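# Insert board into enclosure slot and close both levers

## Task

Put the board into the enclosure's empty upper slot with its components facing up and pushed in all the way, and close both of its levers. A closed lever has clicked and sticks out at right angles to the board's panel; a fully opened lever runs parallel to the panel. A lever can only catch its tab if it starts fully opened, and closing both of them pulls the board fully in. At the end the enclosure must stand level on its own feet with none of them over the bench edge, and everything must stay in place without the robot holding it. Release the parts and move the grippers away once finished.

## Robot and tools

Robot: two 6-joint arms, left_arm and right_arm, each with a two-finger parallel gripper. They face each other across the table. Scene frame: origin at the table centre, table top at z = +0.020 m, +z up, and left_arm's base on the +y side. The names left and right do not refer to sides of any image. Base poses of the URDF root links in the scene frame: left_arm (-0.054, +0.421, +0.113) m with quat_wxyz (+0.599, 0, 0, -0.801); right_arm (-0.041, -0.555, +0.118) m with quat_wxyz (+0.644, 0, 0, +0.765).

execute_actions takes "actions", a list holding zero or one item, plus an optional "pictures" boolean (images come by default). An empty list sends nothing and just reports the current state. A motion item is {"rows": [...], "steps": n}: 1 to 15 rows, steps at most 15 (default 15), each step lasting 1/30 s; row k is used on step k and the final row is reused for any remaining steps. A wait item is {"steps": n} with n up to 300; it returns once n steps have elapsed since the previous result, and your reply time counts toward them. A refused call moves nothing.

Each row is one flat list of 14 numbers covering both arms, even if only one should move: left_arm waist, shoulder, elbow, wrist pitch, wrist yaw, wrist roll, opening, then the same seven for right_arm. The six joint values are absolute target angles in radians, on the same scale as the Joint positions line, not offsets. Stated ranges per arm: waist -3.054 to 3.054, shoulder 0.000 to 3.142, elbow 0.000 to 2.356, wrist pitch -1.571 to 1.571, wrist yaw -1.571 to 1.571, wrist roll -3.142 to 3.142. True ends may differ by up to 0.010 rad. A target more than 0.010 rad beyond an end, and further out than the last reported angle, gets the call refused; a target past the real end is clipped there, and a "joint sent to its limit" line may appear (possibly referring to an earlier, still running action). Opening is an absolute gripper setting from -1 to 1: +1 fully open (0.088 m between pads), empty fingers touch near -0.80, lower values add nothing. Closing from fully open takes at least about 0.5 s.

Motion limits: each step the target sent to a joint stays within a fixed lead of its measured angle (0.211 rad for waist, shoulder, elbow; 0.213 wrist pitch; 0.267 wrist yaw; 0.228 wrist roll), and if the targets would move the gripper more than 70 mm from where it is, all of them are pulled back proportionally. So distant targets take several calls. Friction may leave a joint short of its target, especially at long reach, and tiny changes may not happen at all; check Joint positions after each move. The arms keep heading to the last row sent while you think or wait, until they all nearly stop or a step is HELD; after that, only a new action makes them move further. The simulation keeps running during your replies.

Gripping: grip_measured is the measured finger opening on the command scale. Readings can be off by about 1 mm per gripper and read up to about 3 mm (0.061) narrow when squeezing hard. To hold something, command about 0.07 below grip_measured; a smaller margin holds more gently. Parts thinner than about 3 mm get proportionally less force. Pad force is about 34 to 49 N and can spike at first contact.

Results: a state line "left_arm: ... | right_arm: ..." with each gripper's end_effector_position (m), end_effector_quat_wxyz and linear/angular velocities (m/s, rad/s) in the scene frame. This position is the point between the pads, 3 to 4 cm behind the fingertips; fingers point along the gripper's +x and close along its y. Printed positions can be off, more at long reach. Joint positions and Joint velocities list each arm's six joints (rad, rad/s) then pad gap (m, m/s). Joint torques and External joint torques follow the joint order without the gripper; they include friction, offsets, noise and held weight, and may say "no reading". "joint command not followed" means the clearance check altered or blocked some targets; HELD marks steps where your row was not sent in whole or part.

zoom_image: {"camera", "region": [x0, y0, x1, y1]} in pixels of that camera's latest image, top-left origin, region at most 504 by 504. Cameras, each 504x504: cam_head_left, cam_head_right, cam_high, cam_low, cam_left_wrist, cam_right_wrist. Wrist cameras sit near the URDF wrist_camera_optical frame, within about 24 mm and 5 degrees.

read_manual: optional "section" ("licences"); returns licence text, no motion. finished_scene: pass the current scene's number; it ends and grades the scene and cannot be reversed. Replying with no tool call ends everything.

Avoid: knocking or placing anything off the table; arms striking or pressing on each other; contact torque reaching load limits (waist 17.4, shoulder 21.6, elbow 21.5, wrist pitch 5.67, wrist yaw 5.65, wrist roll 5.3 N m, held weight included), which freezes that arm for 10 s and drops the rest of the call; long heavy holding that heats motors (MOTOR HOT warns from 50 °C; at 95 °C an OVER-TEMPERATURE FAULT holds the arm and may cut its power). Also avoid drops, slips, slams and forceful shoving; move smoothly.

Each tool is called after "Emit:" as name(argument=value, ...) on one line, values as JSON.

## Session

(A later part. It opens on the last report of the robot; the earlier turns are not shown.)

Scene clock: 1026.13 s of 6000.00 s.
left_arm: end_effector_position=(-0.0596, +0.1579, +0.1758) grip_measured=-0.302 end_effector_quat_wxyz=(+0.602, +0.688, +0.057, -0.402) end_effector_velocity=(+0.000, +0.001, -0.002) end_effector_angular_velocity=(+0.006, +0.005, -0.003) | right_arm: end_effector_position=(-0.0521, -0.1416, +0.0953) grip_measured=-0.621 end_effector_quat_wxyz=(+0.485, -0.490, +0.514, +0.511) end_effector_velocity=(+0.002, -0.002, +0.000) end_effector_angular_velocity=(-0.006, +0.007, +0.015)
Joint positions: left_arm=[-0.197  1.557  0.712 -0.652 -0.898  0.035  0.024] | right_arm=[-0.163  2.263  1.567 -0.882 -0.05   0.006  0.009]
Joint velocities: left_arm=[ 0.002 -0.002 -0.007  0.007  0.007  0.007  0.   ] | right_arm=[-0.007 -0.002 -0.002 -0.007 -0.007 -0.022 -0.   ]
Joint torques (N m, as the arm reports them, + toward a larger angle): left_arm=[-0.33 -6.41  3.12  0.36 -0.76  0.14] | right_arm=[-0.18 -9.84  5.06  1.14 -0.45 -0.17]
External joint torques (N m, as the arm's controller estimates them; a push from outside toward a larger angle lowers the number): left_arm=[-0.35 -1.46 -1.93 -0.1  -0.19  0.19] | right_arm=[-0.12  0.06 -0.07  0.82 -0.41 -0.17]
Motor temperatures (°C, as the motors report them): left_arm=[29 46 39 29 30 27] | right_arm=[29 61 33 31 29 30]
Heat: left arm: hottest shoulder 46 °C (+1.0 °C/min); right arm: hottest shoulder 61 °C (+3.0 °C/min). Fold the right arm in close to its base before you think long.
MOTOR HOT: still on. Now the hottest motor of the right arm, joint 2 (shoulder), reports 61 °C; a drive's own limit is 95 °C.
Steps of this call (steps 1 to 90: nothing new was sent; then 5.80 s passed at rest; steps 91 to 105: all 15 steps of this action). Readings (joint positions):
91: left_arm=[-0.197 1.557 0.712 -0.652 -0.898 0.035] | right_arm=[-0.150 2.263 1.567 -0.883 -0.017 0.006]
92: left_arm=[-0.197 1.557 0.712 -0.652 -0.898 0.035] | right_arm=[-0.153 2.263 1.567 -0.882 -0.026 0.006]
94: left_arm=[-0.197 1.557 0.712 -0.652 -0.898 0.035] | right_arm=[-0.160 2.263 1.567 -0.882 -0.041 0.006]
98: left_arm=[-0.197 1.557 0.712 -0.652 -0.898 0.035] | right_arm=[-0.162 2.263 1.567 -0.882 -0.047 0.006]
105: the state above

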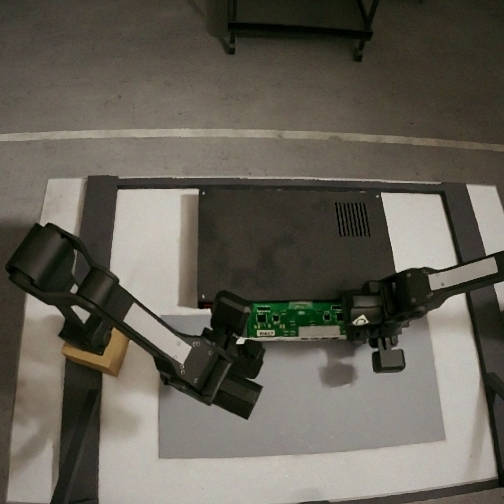

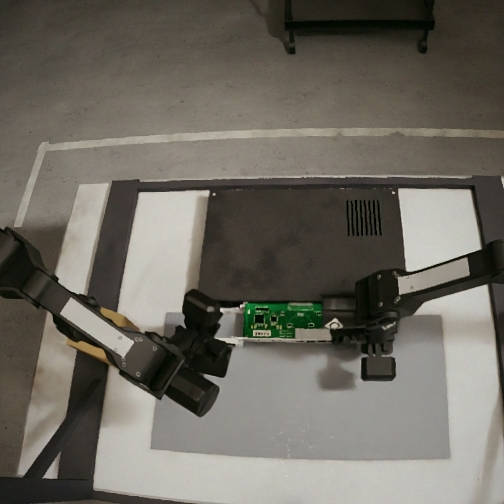

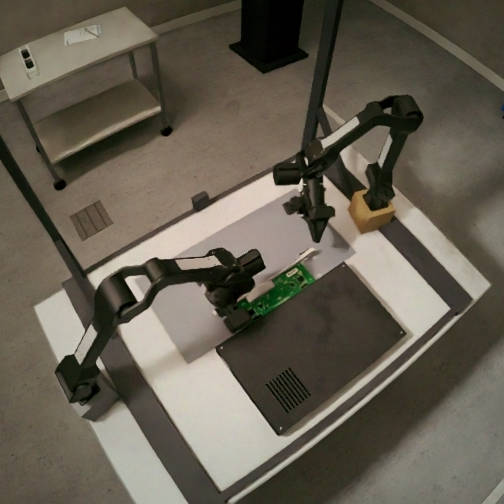

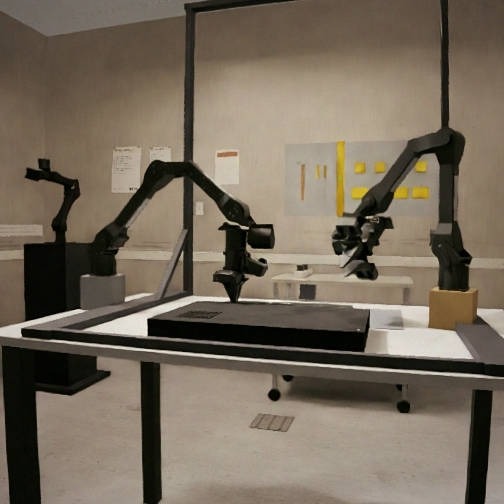

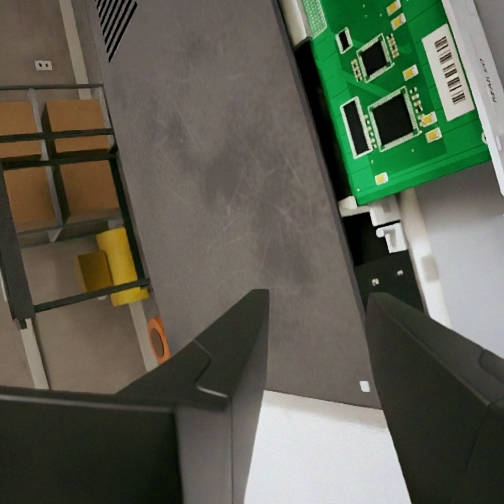

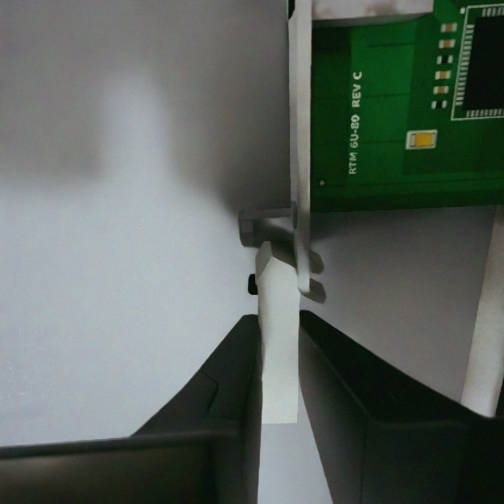

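Emit:
execute_actions(actions=[{"rows":[[-0.2,1.55,0.7,-0.65,-0.9,0.04,-0.3,-0.145,2.263,1.567,-0.88,-0.06,0.02,-0.7]],"steps":15}])

Emit:
zoom_image(camera="cam_left_wrist", region=[300, 120, 440, 260])

Scene clock: 1036.13 s of 6000.00 s.
left_arm: end_effector_position=(-0.0596, +0.1579, +0.1758) grip_measured=-0.302 end_effector_quat_wxyz=(+0.602, +0.688, +0.057, -0.402) end_effector_velocity=(-0.002, -0.001, +0.002) end_effector_angular_velocity=(-0.019, +0.002, -0.002) | right_arm: end_effector_position=(-0.0526, -0.1417, +0.0953) grip_measured=-0.621 end_effector_quat_wxyz=(+0.487, -0.490, +0.514, +0.508) end_effector_velocity=(+0.002, -0.002, +0.000) end_effector_angular_velocity=(-0.007, +0.007, -0.000)
Joint positions: left_arm=[-0.197  1.557  0.712 -0.652 -0.898  0.035  0.024] | right_arm=[-0.161  2.263  1.567 -0.882 -0.045  0.015  0.009]
Joint velocities: left_arm=[-0.007 -0.007 -0.002  0.007 -0.007 -0.007 -0.   ] | right_arm=[-0.007 -0.002 -0.002 -0.007 -0.007 -0.007 -0.   ]
Joint torques (N m, as the arm reports them, + toward a larger angle): left_arm=[-0.35 -6.42  3.12  0.34 -0.77  0.14] | right_arm=[ 1.12 -9.84  5.05  0.46 -0.6   0.16]
External joint torques (N m, as the arm's controller estimates them; a push from outside toward a larger angle lowers the number): left_arm=[-0.32 -1.43 -2.01 -0.14 -0.2   0.19] | right_arm=[ 1.19  0.13 -0.11  0.13 -0.57  0.16]
Motor temperatures (°C, as the motors report them): left_arm=[28 46 38 29 30 27] | right_arm=[29 61 33 31 29 30]
Heat: left arm: hottest shoulder 46 °C (+2.0 °C/min); right arm: hottest shoulder 61 °C (+3.0 °C/min). Fold the right arm in close to its base before you think long.
MOTOR HOT: still on. Now the hottest motor of the right arm, joint 2 (shoulder), reports 61 °C; a drive's own limit is 95 °C.
Steps of this call (steps 1 to 15: the robot went on to your last target; steps 16 to 90: nothing new was sent; then 6.50 s passed at rest; steps 91 to 105: all 15 steps of this action). Readings (joint positions):
91: left_arm=[-0.197 1.557 0.712 -0.652 -0.898 0.035] | right_arm=[-0.163 2.263 1.567 -0.882 -0.050 0.006]
92: left_arm=[-0.197 1.557 0.712 -0.652 -0.898 0.035] | right_arm=[-0.162 2.263 1.567 -0.882 -0.048 0.006]
94: left_arm=[-0.197 1.557 0.712 -0.652 -0.898 0.035] | right_arm=[-0.162 2.263 1.567 -0.882 -0.046 0.009]
98: left_arm=[-0.197 1.557 0.712 -0.652 -0.898 0.035] | right_arm=[-0.161 2.263 1.567 -0.882 -0.046 0.014]
105: the state above

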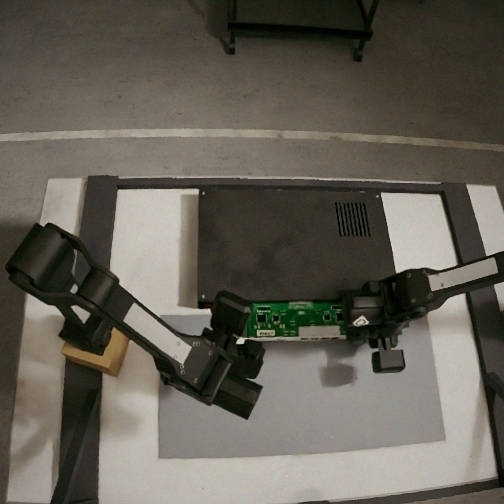

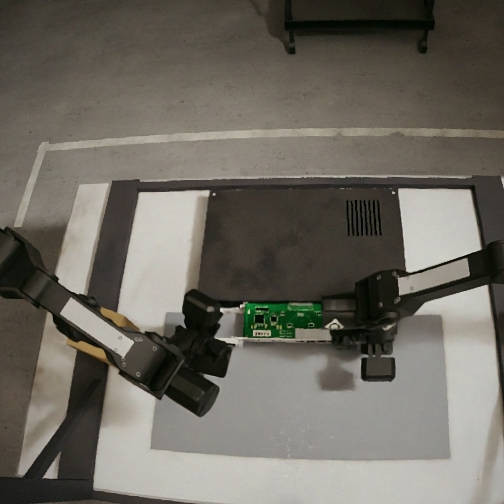

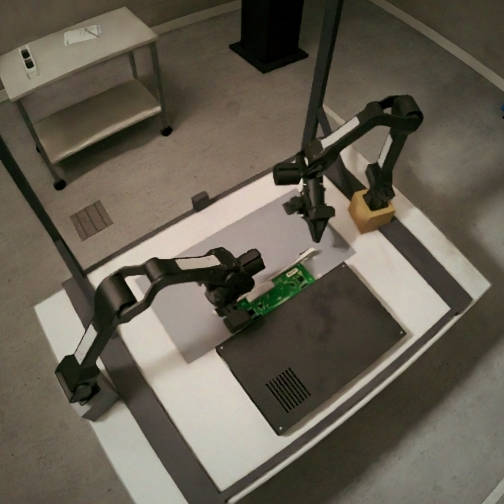

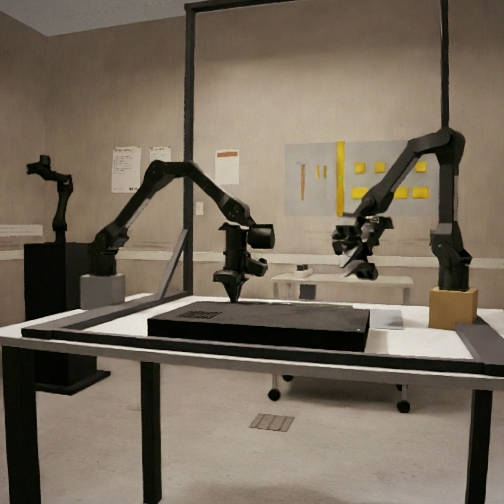

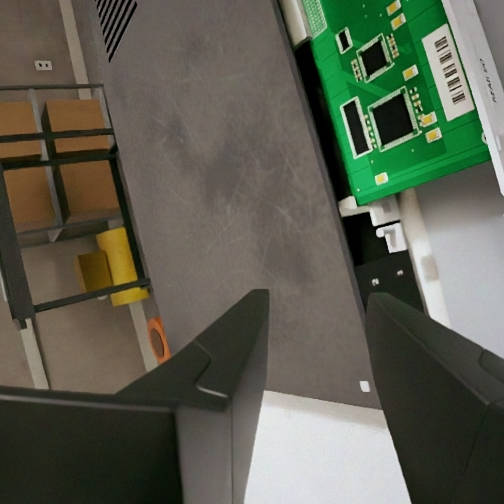

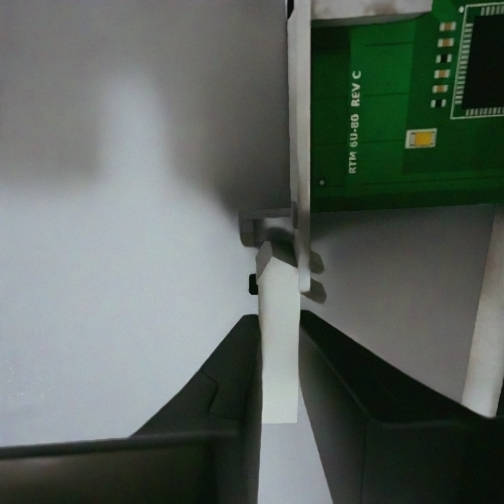

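Region (300, 120, 440, 260) of cam_left_wrist's 504x504 image, scaled by 3.600, with more detail than that image has.

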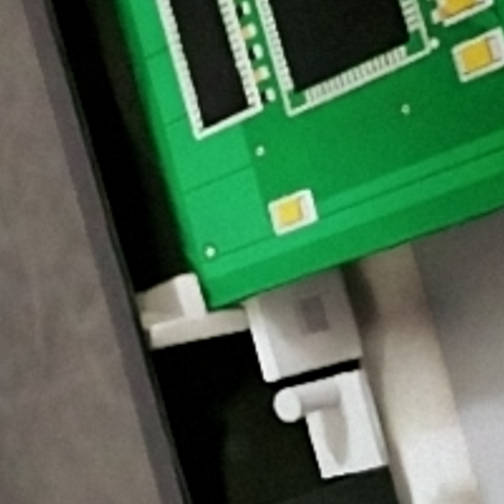

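Emit:
execute_actions(actions=[{"rows":[[-0.2,1.55,0.7,-0.65,-0.9,0.04,-0.3,-0.165,2.238,1.567,-0.89,-0.06,0.005,-0.7]],"steps":15}])

Emit:
zoom_image(camera="cam_left_wrist", region=[300, 120, 440, 260])

Scene clock: 1048.17 s of 6000.00 s.
left_arm: end_effector_position=(-0.0597, +0.1579, +0.1758) grip_measured=-0.302 end_effector_quat_wxyz=(+0.602, +0.688, +0.057, -0.402) end_effector_velocity=(+0.003, +0.001, +0.002) end_effector_angular_velocity=(+0.001, -0.026, -0.000) | right_arm: end_effector_position=(-0.0520, -0.1420, +0.0976) grip_measured=-0.621 end_effector_quat_wxyz=(+0.486, -0.487, +0.516, +0.510) end_effector_velocity=(+0.004, +0.001, +0.000) end_effector_angular_velocity=(+0.009, -0.007, +0.015)
Joint positions: left_arm=[-0.197  1.557  0.712 -0.652 -0.898  0.035  0.024] | right_arm=[-0.165  2.258  1.567 -0.887 -0.052  0.013  0.009]
Joint velocities: left_arm=[ 0.002 -0.002 -0.002 -0.007 -0.022  0.007 -0.   ] | right_arm=[-0.007 -0.002 -0.002  0.007  0.007 -0.022 -0.   ]
Joint torques (N m, as the arm reports them, + toward a larger angle): left_arm=[-0.34 -6.42  3.12  0.34 -0.76  0.14] | right_arm=[ -0.09 -11.63   5.07   0.09  -0.34  -0.23]
External joint torques (N m, as the arm's controller estimates them; a push from outside toward a larger angle lowers the number): left_arm=[-0.37 -1.45 -1.94 -0.11 -0.19  0.19] | right_arm=[ 0.05 -1.7  -0.11 -0.24 -0.31 -0.23]
Motor temperatures (°C, as the motors report them): left_arm=[28 45 38 29 30 27] | right_arm=[29 61 33 31 29 30]
Heat: left arm: hottest shoulder 45 °C (+1.0 °C/min); right arm: hottest shoulder 61 °C (+4.0 °C/min). Fold the right arm in close to its base before you think long.
MOTOR HOT: still on. Now the hottest motor of the right arm, joint 2 (shoulder), reports 61 °C; a drive's own limit is 95 °C.
Steps of this call (steps 1 to 15: the robot went on to your last target; steps 16 to 90: nothing new was sent; then 8.53 s passed at rest; steps 91 to 105: all 15 steps of this action). Readings (joint positions):
91: left_arm=[-0.197 1.557 0.712 -0.652 -0.898 0.035] | right_arm=[-0.161 2.263 1.567 -0.883 -0.046 0.015]
92: left_arm=[-0.197 1.557 0.712 -0.652 -0.898 0.035] | right_arm=[-0.162 2.262 1.567 -0.883 -0.047 0.015]
94: left_arm=[-0.197 1.557 0.712 -0.652 -0.898 0.035] | right_arm=[-0.163 2.259 1.567 -0.886 -0.050 0.015]
98: left_arm=[-0.197 1.557 0.712 -0.652 -0.898 0.035] | right_arm=[-0.165 2.258 1.567 -0.887 -0.052 0.014]
105: the state above

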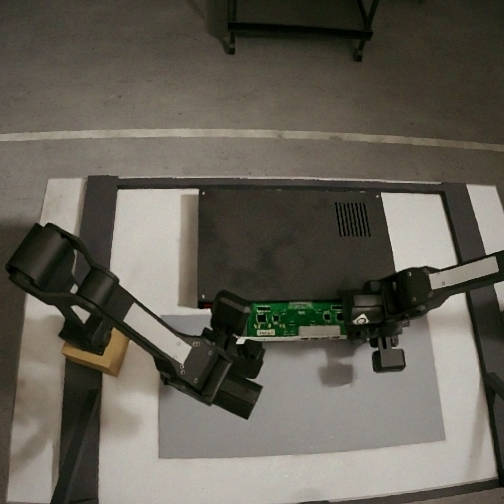

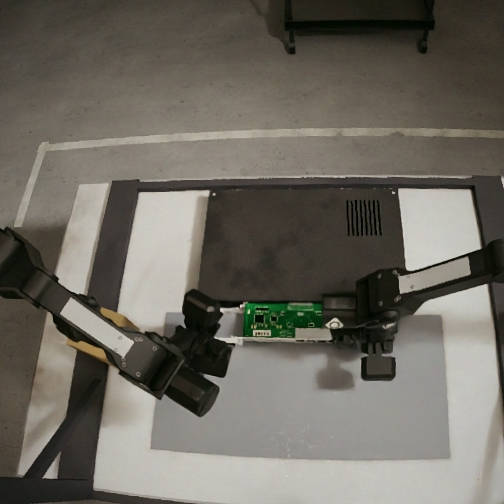

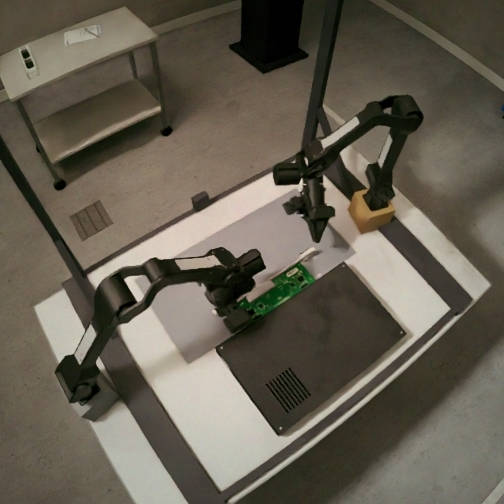

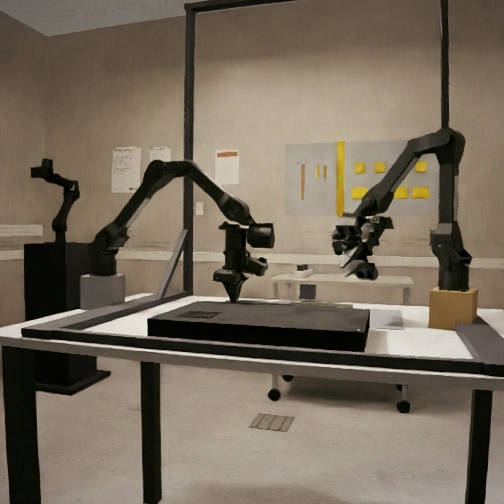

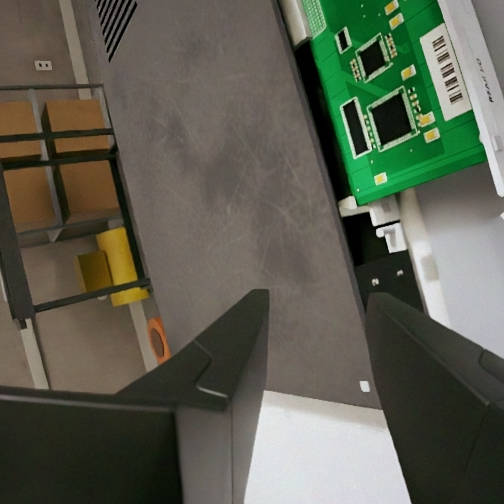

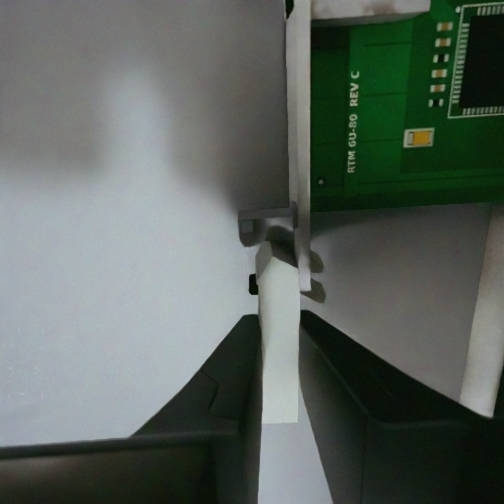

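Region (300, 120, 440, 260) of cam_left_wrist's 504x504 image, scaled by 3.600, with more detail than that image has.

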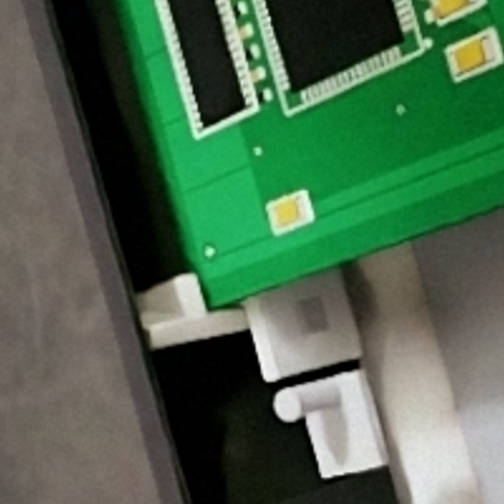

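Emit:
execute_actions(actions=[{"rows":[[0.295,1.62,0.82,-0.76,0.0,0.015,-0.3,-0.15,2.277,1.567,-0.883,-0.01,0.01,-0.7]],"steps":15}], pictures=false)

Emit:
execute_actions(actions=[{"rows":[[0.293,1.72,0.91,-0.75,0.01,0.015,-0.3,-0.15,2.277,1.567,-0.883,-0.01,0.01,-0.7]],"steps":15}], pictures=false)

Emit:
execute_actions(actions=[{"rows":[[0.293,1.837,0.885,-0.649,0.01,0.015,-0.3,-0.15,2.277,1.567,-0.883,-0.01,0.01,-0.7]],"steps":15}], pictures=false)

Emit:
execute_actions(actions=[{"steps":15}])

Scene clock: 1062.57 s of 6000.00 s.
left_arm: end_effector_position=(-0.0497, +0.1742, +0.1283) grip_measured=-0.302 end_effector_quat_wxyz=(+0.506, +0.509, +0.484, -0.501) end_effector_velocity=(-0.033, -0.004, +0.003) end_effector_angular_velocity=(-0.012, +0.315, +0.044) | right_arm: end_effector_position=(-0.0528, -0.1420, +0.0953) grip_measured=-0.621 end_effector_quat_wxyz=(+0.491, -0.500, +0.504, +0.504) end_effector_velocity=(-0.002, -0.002, +0.000) end_effector_angular_velocity=(-0.007, +0.007, +0.024)
Joint positions: left_arm=[ 0.286  1.609  0.81  -0.757 -0.03   0.02   0.024] | right_arm=[-0.15   2.263  1.567 -0.883 -0.017  0.013  0.009]
Joint velocities: left_arm=[ 0.056 -0.002  0.017 -0.007  0.315  0.007 -0.   ] | right_arm=[ 0.002 -0.002 -0.002 -0.007 -0.007 -0.022 -0.   ]
Joint torques (N m, as the arm reports them, + toward a larger angle): left_arm=[ 0.38 -4.94  5.21 -0.1   0.09 -0.19] | right_arm=[-0.1  -8.52  5.05  0.33  0.26 -0.08]
External joint torques (N m, as the arm's controller estimates them; a push from outside toward a larger angle lowers the number): left_arm=[ 0.29  0.47  0.13 -0.46  0.1  -0.19] | right_arm=[-0.09  1.38 -0.03  0.04  0.28 -0.08]
Motor temperatures (°C, as the motors report them): left_arm=[28 45 37 29 30 27] | right_arm=[29 63 33 31 29 30]
Heat: left arm: hottest shoulder 45 °C (-1.0 °C/min); right arm: hottest shoulder 63 °C (+2.0 °C/min). Fold the right arm in close to its base before you think long.
MOTOR HOT: still on. Now the hottest motor of the right arm, joint 2 (shoulder), reports 63 °C; a drive's own limit is 95 °C.
Steps of this call (steps 1 to 15: the robot went on to your last target; steps 16 to 90: nothing new was sent; then 10.90 s passed at rest; steps 91 to 105: all 15 steps of this action). Readings (joint positions):
91: left_arm=[-0.172 1.564 0.729 -0.679 -0.834 0.035] | right_arm=[-0.164 2.257 1.567 -0.887 -0.049 0.013]
92: left_arm=[-0.117 1.576 0.752 -0.701 -0.754 0.033] | right_arm=[-0.160 2.258 1.567 -0.887 -0.042 0.013]
94: left_arm=[0.004 1.595 0.788 -0.725 -0.607 0.027] | right_arm=[-0.154 2.259 1.567 -0.886 -0.027 0.013]
98: left_arm=[0.225 1.605 0.808 -0.751 -0.312 0.021] | right_arm=[-0.150 2.262 1.567 -0.884 -0.019 0.013]
105: the state above

Scene clock: 1063.07 s of 6000.00 s.
left_arm: end_effector_position=(-0.0544, +0.1492, +0.1244) grip_measured=-0.302 end_effector_quat_wxyz=(+0.498, +0.499, +0.493, -0.510) end_effector_velocity=(-0.000, +0.001, +0.001) end_effector_angular_velocity=(+0.002, +0.007, -0.005) | right_arm: end_effector_position=(-0.0529, -0.1420, +0.0953) grip_measured=-0.621 end_effector_quat_wxyz=(+0.491, -0.501, +0.504, +0.504) end_effector_velocity=(-0.002, -0.005, +0.001) end_effector_angular_velocity=(-0.022, +0.022, +0.005)
Joint positions: left_arm=[ 0.29   1.707  0.9   -0.748  0.007  0.02   0.024] | right_arm=[-0.149  2.263  1.567 -0.883 -0.016  0.013  0.009]
Joint velocities: left_arm=[ 0.002 -0.002  0.002 -0.007  0.007  0.007 -0.   ] | right_arm=[-0.002 -0.002 -0.002 -0.022 -0.022 -0.007 -0.   ]
Joint torques (N m, as the arm reports them, + toward a larger angle): left_arm=[ 0.33 -5.55  5.3  -0.07  0.13 -0.2 ] | right_arm=[-0.1  -8.49  5.07  0.34  0.25 -0.08]
External joint torques (N m, as the arm's controller estimates them; a push from outside toward a larger angle lowers the number): left_arm=[ 0.3   0.64  0.19 -0.45  0.13 -0.2 ] | right_arm=[-0.05  1.48 -0.08  0.03  0.27 -0.08]
Motor temperatures (°C, as the motors report them): left_arm=[28 45 37 29 30 27] | right_arm=[29 63 33 31 29 30]
Heat: left arm: hottest shoulder 45 °C (-1.0 °C/min); right arm: hottest shoulder 63 °C (+2.0 °C/min). Fold the right arm in close to its base before you think long.
MOTOR HOT: still on. Now the hottest motor of the right arm, joint 2 (shoulder), reports 63 °C; a drive's own limit is 95 °C.
Steps of this call (steps 1 to 15: all 15 steps of this action). Readings (joint positions):
1: left_arm=[0.287 1.627 0.826 -0.768 -0.020 0.020] | right_arm=[-0.149 2.263 1.567 -0.883 -0.017 0.013]
2: left_arm=[0.288 1.649 0.847 -0.761 -0.012 0.020] | right_arm=[-0.149 2.263 1.567 -0.883 -0.017 0.013]
4: left_arm=[0.289 1.687 0.881 -0.747 -0.002 0.020] | right_arm=[-0.149 2.263 1.567 -0.883 -0.016 0.013]
8: left_arm=[0.289 1.702 0.898 -0.748 0.005 0.020] | right_arm=[-0.149 2.263 1.567 -0.883 -0.016 0.013]
15: the state above

Scene clock: 1063.57 s of 6000.00 s.
left_arm: end_effector_position=(-0.0544, +0.1440, +0.0924) grip_measured=-0.302 end_effector_quat_wxyz=(+0.490, +0.506, +0.501, -0.503) end_effector_velocity=(+0.000, +0.001, -0.001) end_effector_angular_velocity=(-0.002, -0.007, +0.005) | right_arm: end_effector_position=(-0.0529, -0.1420, +0.0953) grip_measured=-0.621 end_effector_quat_wxyz=(+0.491, -0.501, +0.504, +0.504) end_effector_velocity=(-0.000, -0.004, -0.001) end_effector_angular_velocity=(-0.012, +0.007, +0.019)
Joint positions: left_arm=[ 0.29   1.825  0.891 -0.651  0.007  0.02   0.024] | right_arm=[-0.149  2.263  1.567 -0.883 -0.016  0.013  0.009]
Joint velocities: left_arm=[-0.002 -0.002 -0.007  0.007 -0.007 -0.007  0.   ] | right_arm=[-0.002 -0.002 -0.007 -0.007 -0.007 -0.022 -0.   ]
Joint torques (N m, as the arm reports them, + toward a larger angle): left_arm=[ 0.31 -6.07  3.32  0.14  0.13 -0.19] | right_arm=[-0.12 -8.49  5.07  0.33  0.25 -0.07]
External joint torques (N m, as the arm's controller estimates them; a push from outside toward a larger angle lowers the number): left_arm=[ 0.28  0.51 -1.29 -0.17  0.14 -0.19] | right_arm=[-0.11  1.39 -0.01  0.04  0.27 -0.07]
Motor temperatures (°C, as the motors report them): left_arm=[28 45 37 29 30 27] | right_arm=[29 63 33 31 29 30]
Heat: left arm: hottest shoulder 45 °C (-1.0 °C/min); right arm: hottest shoulder 63 °C (+2.0 °C/min). Fold the right arm in close to its base before you think long.
MOTOR HOT: still on. Now the hottest motor of the right arm, joint 2 (shoulder), reports 63 °C; a drive's own limit is 95 °C.
Steps of this call (steps 1 to 15: all 15 steps of this action). Readings (joint positions):
1: left_arm=[0.290 1.724 0.901 -0.737 0.007 0.020] | right_arm=[-0.149 2.263 1.567 -0.883 -0.016 0.013]
2: left_arm=[0.290 1.745 0.901 -0.701 0.007 0.020] | right_arm=[-0.149 2.263 1.567 -0.883 -0.016 0.013]
4: left_arm=[0.290 1.793 0.900 -0.673 0.007 0.020] | right_arm=[-0.149 2.263 1.567 -0.883 -0.016 0.013]
8: left_arm=[0.290 1.824 0.891 -0.657 0.007 0.020] | right_arm=[-0.149 2.263 1.567 -0.883 -0.016 0.013]
15: the state above

Scene clock: 1064.07 s of 6000.00 s.
left_arm: end_effector_position=(-0.0544, +0.1439, +0.0924) grip_measured=-0.302 end_effector_quat_wxyz=(+0.491, +0.506, +0.501, -0.503) end_effector_velocity=(+0.000, +0.005, +0.000) end_effector_angular_velocity=(+0.022, -0.007, -0.010) | right_arm: end_effector_position=(-0.0529, -0.1420, +0.0953) grip_measured=-0.621 end_effector_quat_wxyz=(+0.491, -0.501, +0.504, +0.504) end_effector_velocity=(-0.002, -0.002, +0.002) end_effector_angular_velocity=(-0.003, +0.022, +0.005)
Joint positions: left_arm=[ 0.29   1.825  0.891 -0.65   0.007  0.02   0.024] | right_arm=[-0.149  2.263  1.567 -0.883 -0.016  0.013  0.009]
Joint velocities: left_arm=[-0.002 -0.002 -0.002 -0.022 -0.007  0.007  0.   ] | right_arm=[-0.002 -0.007 -0.002 -0.007 -0.022 -0.007 -0.   ]
Joint torques (N m, as the arm reports them, + toward a larger angle): left_arm=[ 0.31 -6.02  3.27  0.17  0.13 -0.19] | right_arm=[-0.12 -8.48  5.06  0.34  0.24 -0.08]
External joint torques (N m, as the arm's controller estimates them; a push from outside toward a larger angle lowers the number): left_arm=[ 0.32  0.6  -1.41 -0.17  0.13 -0.19] | right_arm=[-0.13  1.64 -0.2   0.    0.27 -0.08]
Motor temperatures (°C, as the motors report them): left_arm=[28 45 37 29 30 27] | right_arm=[29 63 33 31 29 30]
Heat: left arm: hottest shoulder 45 °C (-1.0 °C/min); right arm: hottest shoulder 63 °C (+2.0 °C/min). Fold the right arm in close to its base before you think long.
MOTOR HOT: still on. Now the hottest motor of the right arm, joint 2 (shoulder), reports 63 °C; a drive's own limit is 95 °C.
Steps of this call (steps 1 to 15: the robot went on to your last target). Readings (joint positions):
1: left_arm=[0.290 1.825 0.891 -0.650 0.007 0.020] | right_arm=[-0.149 2.263 1.567 -0.883 -0.016 0.013]
2: left_arm=[0.290 1.825 0.891 -0.650 0.007 0.020] | right_arm=[-0.149 2.263 1.567 -0.883 -0.016 0.013]
4: left_arm=[0.290 1.825 0.891 -0.650 0.007 0.020] | right_arm=[-0.149 2.263 1.567 -0.883 -0.016 0.013]
8: left_arm=[0.290 1.825 0.891 -0.650 0.007 0.020] | right_arm=[-0.149 2.263 1.567 -0.883 -0.016 0.013]
15: the state above
All arms were judged still, so your last target was given up. Only a new action makes them travel on or press farther. Fingers that are still opening or closing keep moving.

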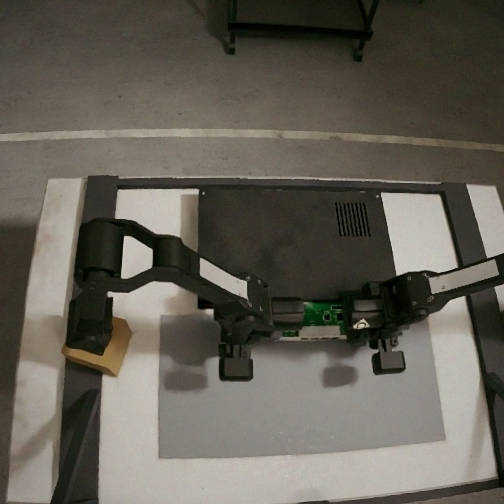

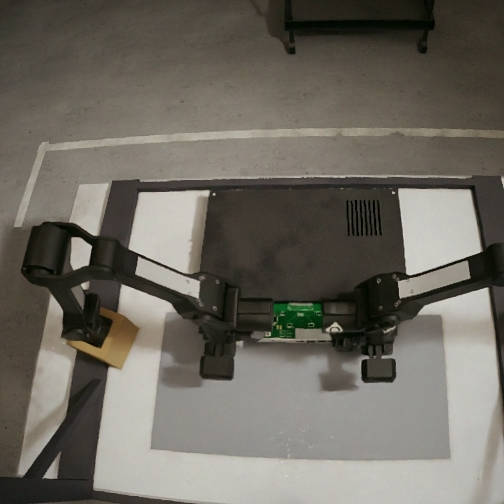

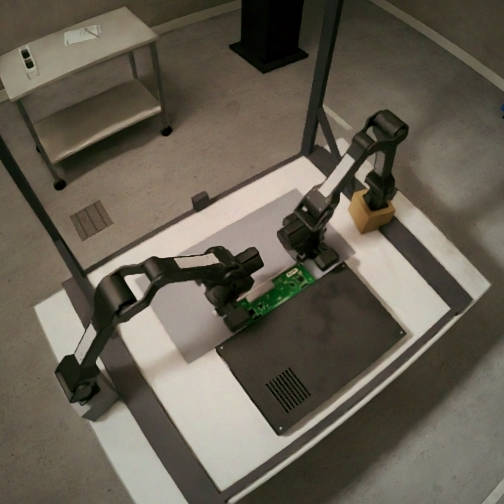

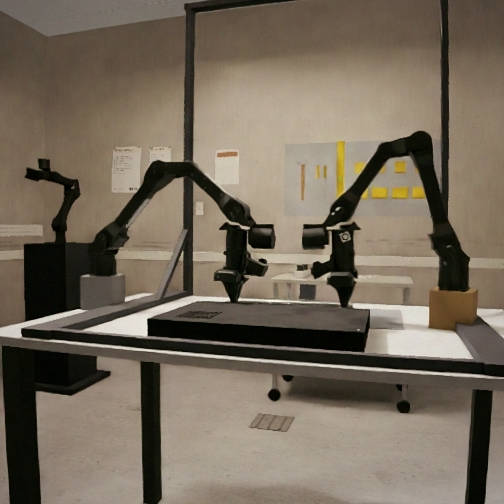

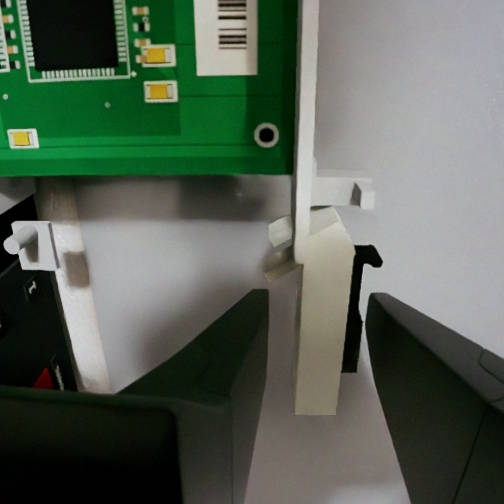

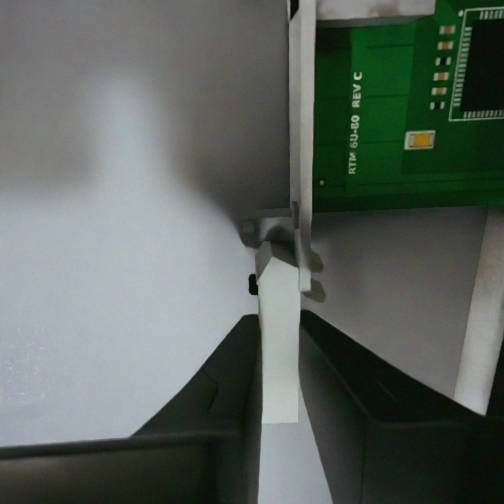

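Now swap: left grips, look at the right corner... first grip and pull free.

Emit:
execute_actions(actions=[{"rows":[[0.293,1.825,0.89,-0.649,0.01,0.015,-0.7,-0.15,2.263,1.567,-0.883,-0.01,0.01,-0.7]],"steps":15}], pictures=false)

Emit:
execute_actions(actions=[{"rows":[[0.255,1.825,0.89,-0.649,0.01,-0.025,-0.7,-0.122,2.263,1.567,-0.883,-0.01,0.04,-0.7]],"steps":15}], pictures=false)

Emit:
execute_actions(actions=[{"rows":[[0.255,1.852,0.89,-0.635,0.015,-0.025,-0.7,-0.122,2.283,1.567,-0.875,-0.015,0.04,-0.7]],"steps":15}], pictures=false)

Scene clock: 1075.53 s of 6000.00 s.
left_arm: end_effector_position=(-0.0544, +0.1437, +0.0924) grip_measured=-0.637 end_effector_quat_wxyz=(+0.491, +0.503, +0.503, -0.502) end_effector_velocity=(-0.003, +0.007, -0.001) end_effector_angular_velocity=(+0.027, +0.007, +0.015) | right_arm: end_effector_position=(-0.0526, -0.1420, +0.0953) grip_measured=-0.621 end_effector_quat_wxyz=(+0.492, -0.501, +0.503, +0.504) end_effector_velocity=(-0.000, -0.007, -0.001) end_effector_angular_velocity=(-0.027, +0.021, -0.000)
Joint positions: left_arm=[ 0.292  1.825  0.891 -0.65   0.011  0.016  0.008] | right_arm=[-0.149  2.263  1.567 -0.883 -0.014  0.013  0.009]
Joint velocities: left_arm=[-0.007 -0.002 -0.007 -0.022  0.007 -0.022 -0.   ] | right_arm=[-0.007 -0.002 -0.007 -0.022 -0.022 -0.007  0.   ]
Joint torques (N m, as the arm reports them, + toward a larger angle): left_arm=[ 0.13 -7.35  3.8   0.09 -0.02 -0.04] | right_arm=[-0.13 -9.82  5.05  0.33  0.16 -0.07]
External joint torques (N m, as the arm's controller estimates them; a push from outside toward a larger angle lowers the number): left_arm=[ 0.16 -0.77 -0.78 -0.21 -0.03 -0.04] | right_arm=[-0.08  0.07  0.01  0.05  0.18 -0.07]
Motor temperatures (°C, as the motors report them): left_arm=[28 45 37 29 29 27] | right_arm=[29 60 33 30 29 30]
Heat: left arm: hottest shoulder 45 °C (-1.0 °C/min); right arm: hottest shoulder 60 °C (-2.0 °C/min). Fold the right arm in close to its base before you think long.
MOTOR HOT: still on. Now the hottest motor of the right arm, joint 2 (shoulder), reports 60 °C; a drive's own limit is 95 °C.
Steps of this call (steps 1 to 90: nothing new was sent; then 7.97 s passed at rest; steps 91 to 105: all 15 steps of this action). Readings (joint positions):
91: left_arm=[0.290 1.825 0.891 -0.650 0.007 0.020] | right_arm=[-0.149 2.263 1.567 -0.883 -0.016 0.013]
92: left_arm=[0.290 1.825 0.891 -0.650 0.008 0.020] | right_arm=[-0.149 2.263 1.567 -0.883 -0.016 0.013]
94: left_arm=[0.290 1.825 0.891 -0.650 0.012 0.019] | right_arm=[-0.149 2.263 1.567 -0.883 -0.015 0.013]
98: left_arm=[0.292 1.825 0.891 -0.650 0.011 0.016] | right_arm=[-0.149 2.263 1.567 -0.883 -0.014 0.013]
105: the state above

Scene clock: 1076.03 s of 6000.00 s.
left_arm: end_effector_position=(-0.0632, +0.1436, +0.0924) grip_measured=-0.637 end_effector_quat_wxyz=(+0.493, +0.503, +0.503, -0.501) end_effector_velocity=(+0.001, +0.005, +0.000) end_effector_angular_velocity=(+0.021, -0.023, -0.015) | right_arm: end_effector_position=(-0.0634, -0.1424, +0.0953) grip_measured=-0.621 end_effector_quat_wxyz=(+0.491, -0.504, +0.501, +0.505) end_effector_velocity=(+0.003, -0.005, +0.000) end_effector_angular_velocity=(-0.021, -0.023, +0.025)
Joint positions: left_arm=[ 0.258  1.825  0.891 -0.648  0.008 -0.02   0.008] | right_arm=[-0.122  2.263  1.567 -0.883 -0.011  0.033  0.009]
Joint velocities: left_arm=[-0.007 -0.002 -0.002 -0.022 -0.022  0.007 -0.   ] | right_arm=[ 0.002 -0.002 -0.002 -0.022  0.022 -0.022  0.   ]
Joint torques (N m, as the arm reports them, + toward a larger angle): left_arm=[-0.36 -7.38  3.81 -0.05  0.08 -0.19] | right_arm=[-0.04 -9.85  5.04  0.34  0.06  0.21]
External joint torques (N m, as the arm's controller estimates them; a push from outside toward a larger angle lowers the number): left_arm=[-0.33 -0.78 -0.81 -0.36  0.09 -0.19] | right_arm=[-0.08  0.1  -0.1   0.02  0.08  0.21]
Motor temperatures (°C, as the motors report them): left_arm=[28 45 37 29 29 27] | right_arm=[29 60 33 30 29 30]
Heat: left arm: hottest shoulder 45 °C (-1.0 °C/min); right arm: hottest shoulder 60 °C (-2.0 °C/min). Fold the right arm in close to its base before you think long.
MOTOR HOT: still on. Now the hottest motor of the right arm, joint 2 (shoulder), reports 60 °C; a drive's own limit is 95 °C.
Steps of this call (steps 1 to 15: all 15 steps of this action). Readings (joint positions):
1: left_arm=[0.289 1.825 0.891 -0.650 0.008 0.006] | right_arm=[-0.148 2.263 1.567 -0.883 -0.013 0.014]
2: left_arm=[0.282 1.825 0.891 -0.650 0.008 -0.002] | right_arm=[-0.145 2.263 1.567 -0.883 -0.011 0.018]
4: left_arm=[0.269 1.825 0.891 -0.649 0.008 -0.012] | right_arm=[-0.135 2.263 1.567 -0.883 -0.011 0.025]
8: left_arm=[0.259 1.825 0.891 -0.648 0.008 -0.018] | right_arm=[-0.123 2.263 1.567 -0.883 -0.011 0.032]
15: the state above

Scene clock: 1076.53 s of 6000.00 s.
left_arm: end_effector_position=(-0.0638, +0.1429, +0.0887) grip_measured=-0.637 end_effector_quat_wxyz=(+0.492, +0.503, +0.504, -0.501) end_effector_velocity=(+0.005, +0.003, +0.001) end_effector_angular_velocity=(+0.016, -0.022, -0.000) | right_arm: end_effector_position=(-0.0636, -0.1426, +0.0914) grip_measured=-0.621 end_effector_quat_wxyz=(+0.489, -0.505, +0.502, +0.504) end_effector_velocity=(-0.002, -0.001, +0.002) end_effector_angular_velocity=(-0.003, +0.022, +0.005)
Joint positions: left_arm=[ 0.258  1.839  0.891 -0.637  0.011 -0.02   0.008] | right_arm=[-0.122  2.273  1.567 -0.878 -0.013  0.033  0.009]
Joint velocities: left_arm=[ 0.007 -0.002  0.002 -0.022 -0.022  0.007 -0.   ] | right_arm=[-0.002 -0.002  0.002 -0.007 -0.022 -0.007  0.   ]
Joint torques (N m, as the arm reports them, + toward a larger angle): left_arm=[-0.36 -6.    3.76  0.14  0.16 -0.17] | right_arm=[-0.05 -8.82  4.99  0.53 -0.07  0.2 ]
External joint torques (N m, as the arm's controller estimates them; a push from outside toward a larger angle lowers the number): left_arm=[-0.46  0.65 -0.8  -0.17  0.18 -0.17] | right_arm=[-0.03  1.22 -0.19  0.21 -0.05  0.2 ]
Motor temperatures (°C, as the motors report them): left_arm=[28 45 37 29 29 27] | right_arm=[29 60 33 30 29 30]
Heat: left arm: hottest shoulder 45 °C (-1.0 °C/min); right arm: hottest shoulder 60 °C (-2.0 °C/min). Fold the right arm in close to its base before you think long.
MOTOR HOT: still on. Now the hottest motor of the right arm, joint 2 (shoulder), reports 60 °C; a drive's own limit is 95 °C.
Steps of this call (steps 1 to 15: all 15 steps of this action). Readings (joint positions):
1: left_arm=[0.258 1.826 0.891 -0.647 0.008 -0.020] | right_arm=[-0.122 2.263 1.567 -0.883 -0.011 0.033]
2: left_arm=[0.258 1.828 0.891 -0.645 0.009 -0.020] | right_arm=[-0.122 2.264 1.567 -0.883 -0.011 0.033]
4: left_arm=[0.258 1.834 0.891 -0.640 0.010 -0.020] | right_arm=[-0.122 2.268 1.567 -0.881 -0.013 0.033]
8: left_arm=[0.258 1.839 0.891 -0.637 0.011 -0.020] | right_arm=[-0.122 2.273 1.567 -0.878 -0.013 0.033]
15: the state above

Emit:
execute_actions(actions=[{"rows":[[0.268,1.852,0.89,-0.635,0.015,-0.015,-0.7,-0.132,2.283,1.567,-0.875,-0.015,0.03,-0.7],[0.268,1.852,0.89,-0.635,0.015,-0.015,-0.7,-0.132,2.283,1.567,-0.875,-0.015,0.03,-0.7],[0.278,1.852,0.89,-0.635,0.015,-0.005,-0.7,-0.139,2.283,1.567,-0.875,-0.015,0.025,-0.7],[0.278,1.852,0.89,-0.635,0.015,-0.005,-0.7,-0.139,2.283,1.567,-0.875,-0.015,0.025,-0.7],[0.288,1.852,0.89,-0.635,0.015,0.005,-0.7,-0.146,2.283,1.567,-0.875,-0.015,0.02,-0.7],[0.288,1.852,0.89,-0.635,0.015,0.005,-0.7,-0.146,2.283,1.567,-0.875,-0.015,0.02,-0.7],[0.298,1.852,0.89,-0.635,0.015,0.015,-0.7,-0.153,2.283,1.567,-0.875,-0.015,0.01,-0.7],[0.298,1.852,0.89,-0.635,0.015,0.015,-0.7,-0.153,2.283,1.567,-0.875,-0.015,0.01,-0.7],[0.308,1.852,0.89,-0.635,0.015,0.025,-0.7,-0.16,2.283,1.567,-0.875,-0.015,0.005,-0.7],[0.308,1.852,0.89,-0.635,0.015,0.025,-0.7,-0.16,2.283,1.567,-0.875,-0.015,0.005,-0.7],[0.32,1.852,0.89,-0.635,0.015,0.035,-0.7,-0.168,2.283,1.567,-0.875,-0.015,0,-0.7]],"steps":15}], pictures=false)

Emit:
execute_actions(actions=[{"steps":10}])

Scene clock: 1087.50 s of 6000.00 s.
left_arm: end_effector_position=(-0.0583, +0.1428, +0.0889) grip_measured=-0.637 end_effector_quat_wxyz=(+0.482, +0.496, +0.510, -0.511) end_effector_velocity=(+0.001, +0.005, +0.000) end_effector_angular_velocity=(+0.022, +0.008, +0.000) | right_arm: end_effector_position=(-0.0581, -0.1425, +0.0915) grip_measured=-0.621 end_effector_quat_wxyz=(+0.483, -0.501, +0.507, +0.509) end_effector_velocity=(-0.000, +0.003, +0.002) end_effector_angular_velocity=(+0.013, +0.008, +0.019)
Joint positions: left_arm=[ 0.295  1.839  0.891 -0.637  0.042  0.022  0.008] | right_arm=[-0.143  2.273  1.567 -0.879 -0.033  0.009  0.009]
Joint velocities: left_arm=[ 0.007 -0.002 -0.002 -0.022  0.007  0.007 -0.   ] | right_arm=[-0.002 -0.002  0.002  0.007 -0.007 -0.022 -0.   ]
Joint torques (N m, as the arm reports them, + toward a larger angle): left_arm=[ 2.3  -6.    3.75  0.24 -1.12  0.36] | right_arm=[-1.87 -8.84  5.02  0.61  0.68 -0.2 ]
External joint torques (N m, as the arm's controller estimates them; a push from outside toward a larger angle lowers the number): left_arm=[ 2.26  0.65 -0.81 -0.07 -1.14  0.35] | right_arm=[-1.95  1.18 -0.14  0.28  0.72 -0.19]
Motor temperatures (°C, as the motors report them): left_arm=[28 44 37 29 29 27] | right_arm=[29 59 33 30 28 30]
Heat: left arm: hottest shoulder 44 °C (-2.0 °C/min); right arm: hottest shoulder 59 °C (-2.0 °C/min). Fold the right arm in close to its base before you think long.
MOTOR HOT: still on. Now the hottest motor of the right arm, joint 2 (shoulder), reports 59 °C; a drive's own limit is 95 °C.
Steps of this call (steps 1 to 15: the robot went on to your last target; steps 16 to 90: nothing new was sent; then 7.47 s passed at rest; steps 91 to 105: all 15 steps of this action). Readings (joint positions):
91: left_arm=[0.259 1.839 0.891 -0.636 0.012 -0.020] | right_arm=[-0.123 2.273 1.567 -0.878 -0.014 0.033]
92: left_arm=[0.260 1.839 0.891 -0.636 0.012 -0.020] | right_arm=[-0.123 2.273 1.567 -0.878 -0.014 0.033]
94: left_arm=[0.265 1.839 0.891 -0.636 0.013 -0.017] | right_arm=[-0.126 2.273 1.567 -0.878 -0.014 0.033]
98: left_arm=[0.281 1.839 0.891 -0.636 0.023 -0.000] | right_arm=[-0.138 2.273 1.567 -0.878 -0.023 0.024]
105: the state above

Scene clock: 1087.83 s of 6000.00 s.
left_arm: end_effector_position=(-0.0582, +0.1428, +0.0889) grip_measured=-0.637 end_effector_quat_wxyz=(+0.481, +0.496, +0.510, -0.511) end_effector_velocity=(+0.000, -0.000, +0.002) end_effector_angular_velocity=(-0.003, -0.007, -0.010) | right_arm: end_effector_position=(-0.0580, -0.1425, +0.0915) grip_measured=-0.621 end_effector_quat_wxyz=(+0.483, -0.501, +0.507, +0.510) end_effector_velocity=(+0.002, -0.005, +0.000) end_effector_angular_velocity=(-0.022, -0.008, +0.005)
Joint positions: left_arm=[ 0.296  1.839  0.891 -0.637  0.044  0.025  0.008] | right_arm=[-0.143  2.273  1.567 -0.879 -0.033  0.008  0.009]
Joint velocities: left_arm=[-0.002 -0.007  0.002 -0.007 -0.007  0.007  0.   ] | right_arm=[-0.002 -0.002 -0.002 -0.022  0.007 -0.007 -0.   ]
Joint torques (N m, as the arm reports them, + toward a larger angle): left_arm=[ 2.39 -5.99  3.75  0.24 -1.17  0.37] | right_arm=[-1.97 -8.85  5.03  0.61  0.7  -0.21]
External joint torques (N m, as the arm's controller estimates them; a push from outside toward a larger angle lowers the number): left_arm=[ 2.41  0.73 -0.92 -0.11 -1.19  0.37] | right_arm=[-1.95  1.11 -0.05  0.32  0.73 -0.21]
Motor temperatures (°C, as the motors report them): left_arm=[28 44 37 29 29 27] | right_arm=[29 59 33 30 28 30]
Heat: left arm: hottest shoulder 44 °C (-2.0 °C/min); right arm: hottest shoulder 59 °C (-2.0 °C/min). Fold the right arm in close to its base before you think long.
MOTOR HOT: still on. Now the hottest motor of the right arm, joint 2 (shoulder), reports 59 °C; a drive's own limit is 95 °C.
Steps of this call (steps 1 to 10: the robot went on to your last target). Readings (joint positions):
1: left_arm=[0.295 1.839 0.891 -0.637 0.043 0.023] | right_arm=[-0.143 2.273 1.567 -0.879 -0.033 0.009]
2: left_arm=[0.295 1.839 0.891 -0.637 0.043 0.024] | right_arm=[-0.143 2.273 1.567 -0.879 -0.033 0.008]
4: left_arm=[0.295 1.839 0.891 -0.637 0.044 0.025] | right_arm=[-0.143 2.273 1.567 -0.879 -0.033 0.008]
8: left_arm=[0.295 1.839 0.891 -0.637 0.044 0.025] | right_arm=[-0.143 2.273 1.567 -0.879 -0.033 0.008]
10: the state above

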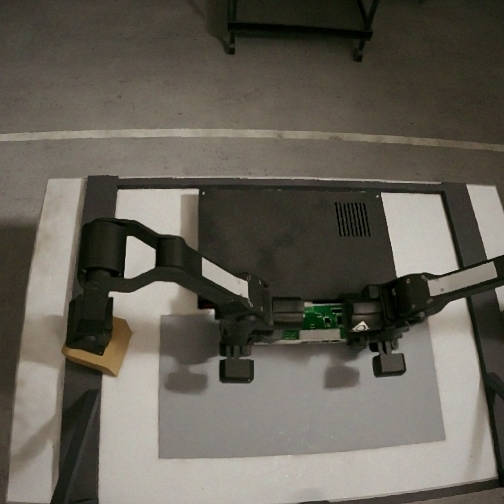

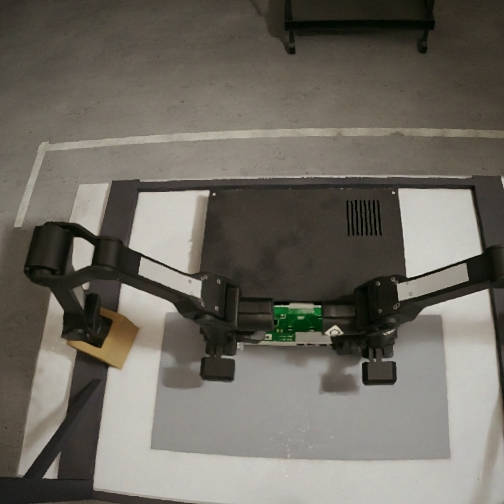

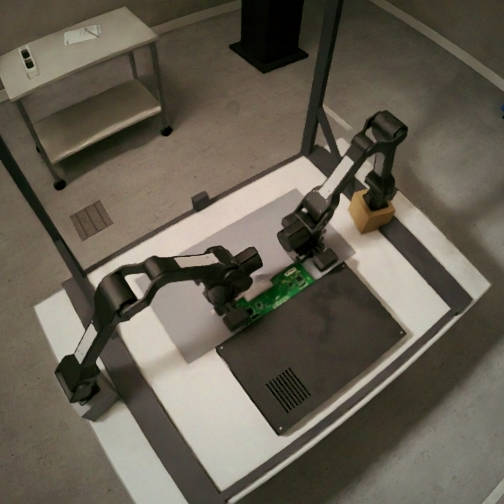

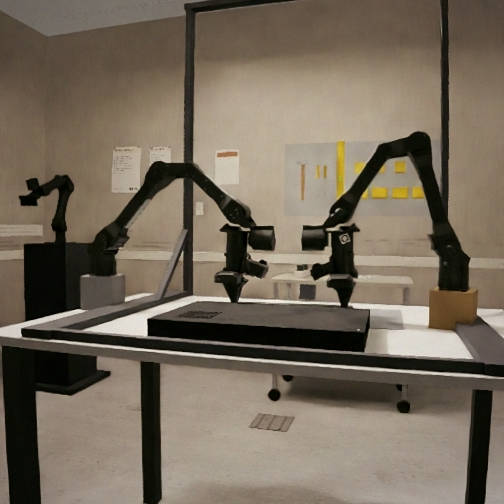

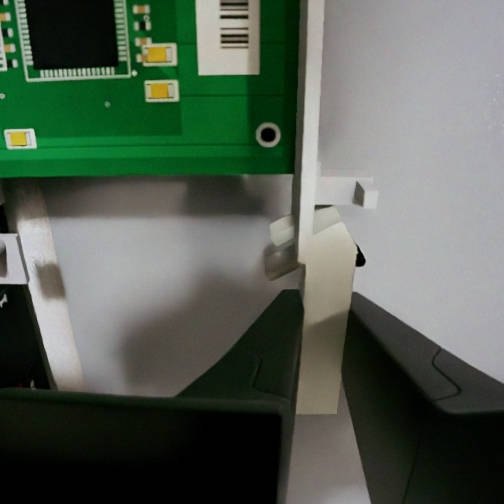

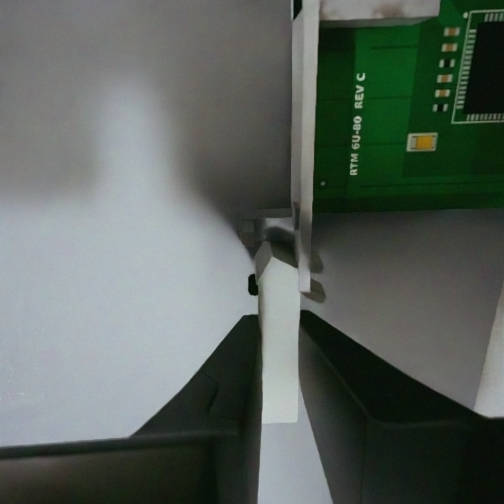

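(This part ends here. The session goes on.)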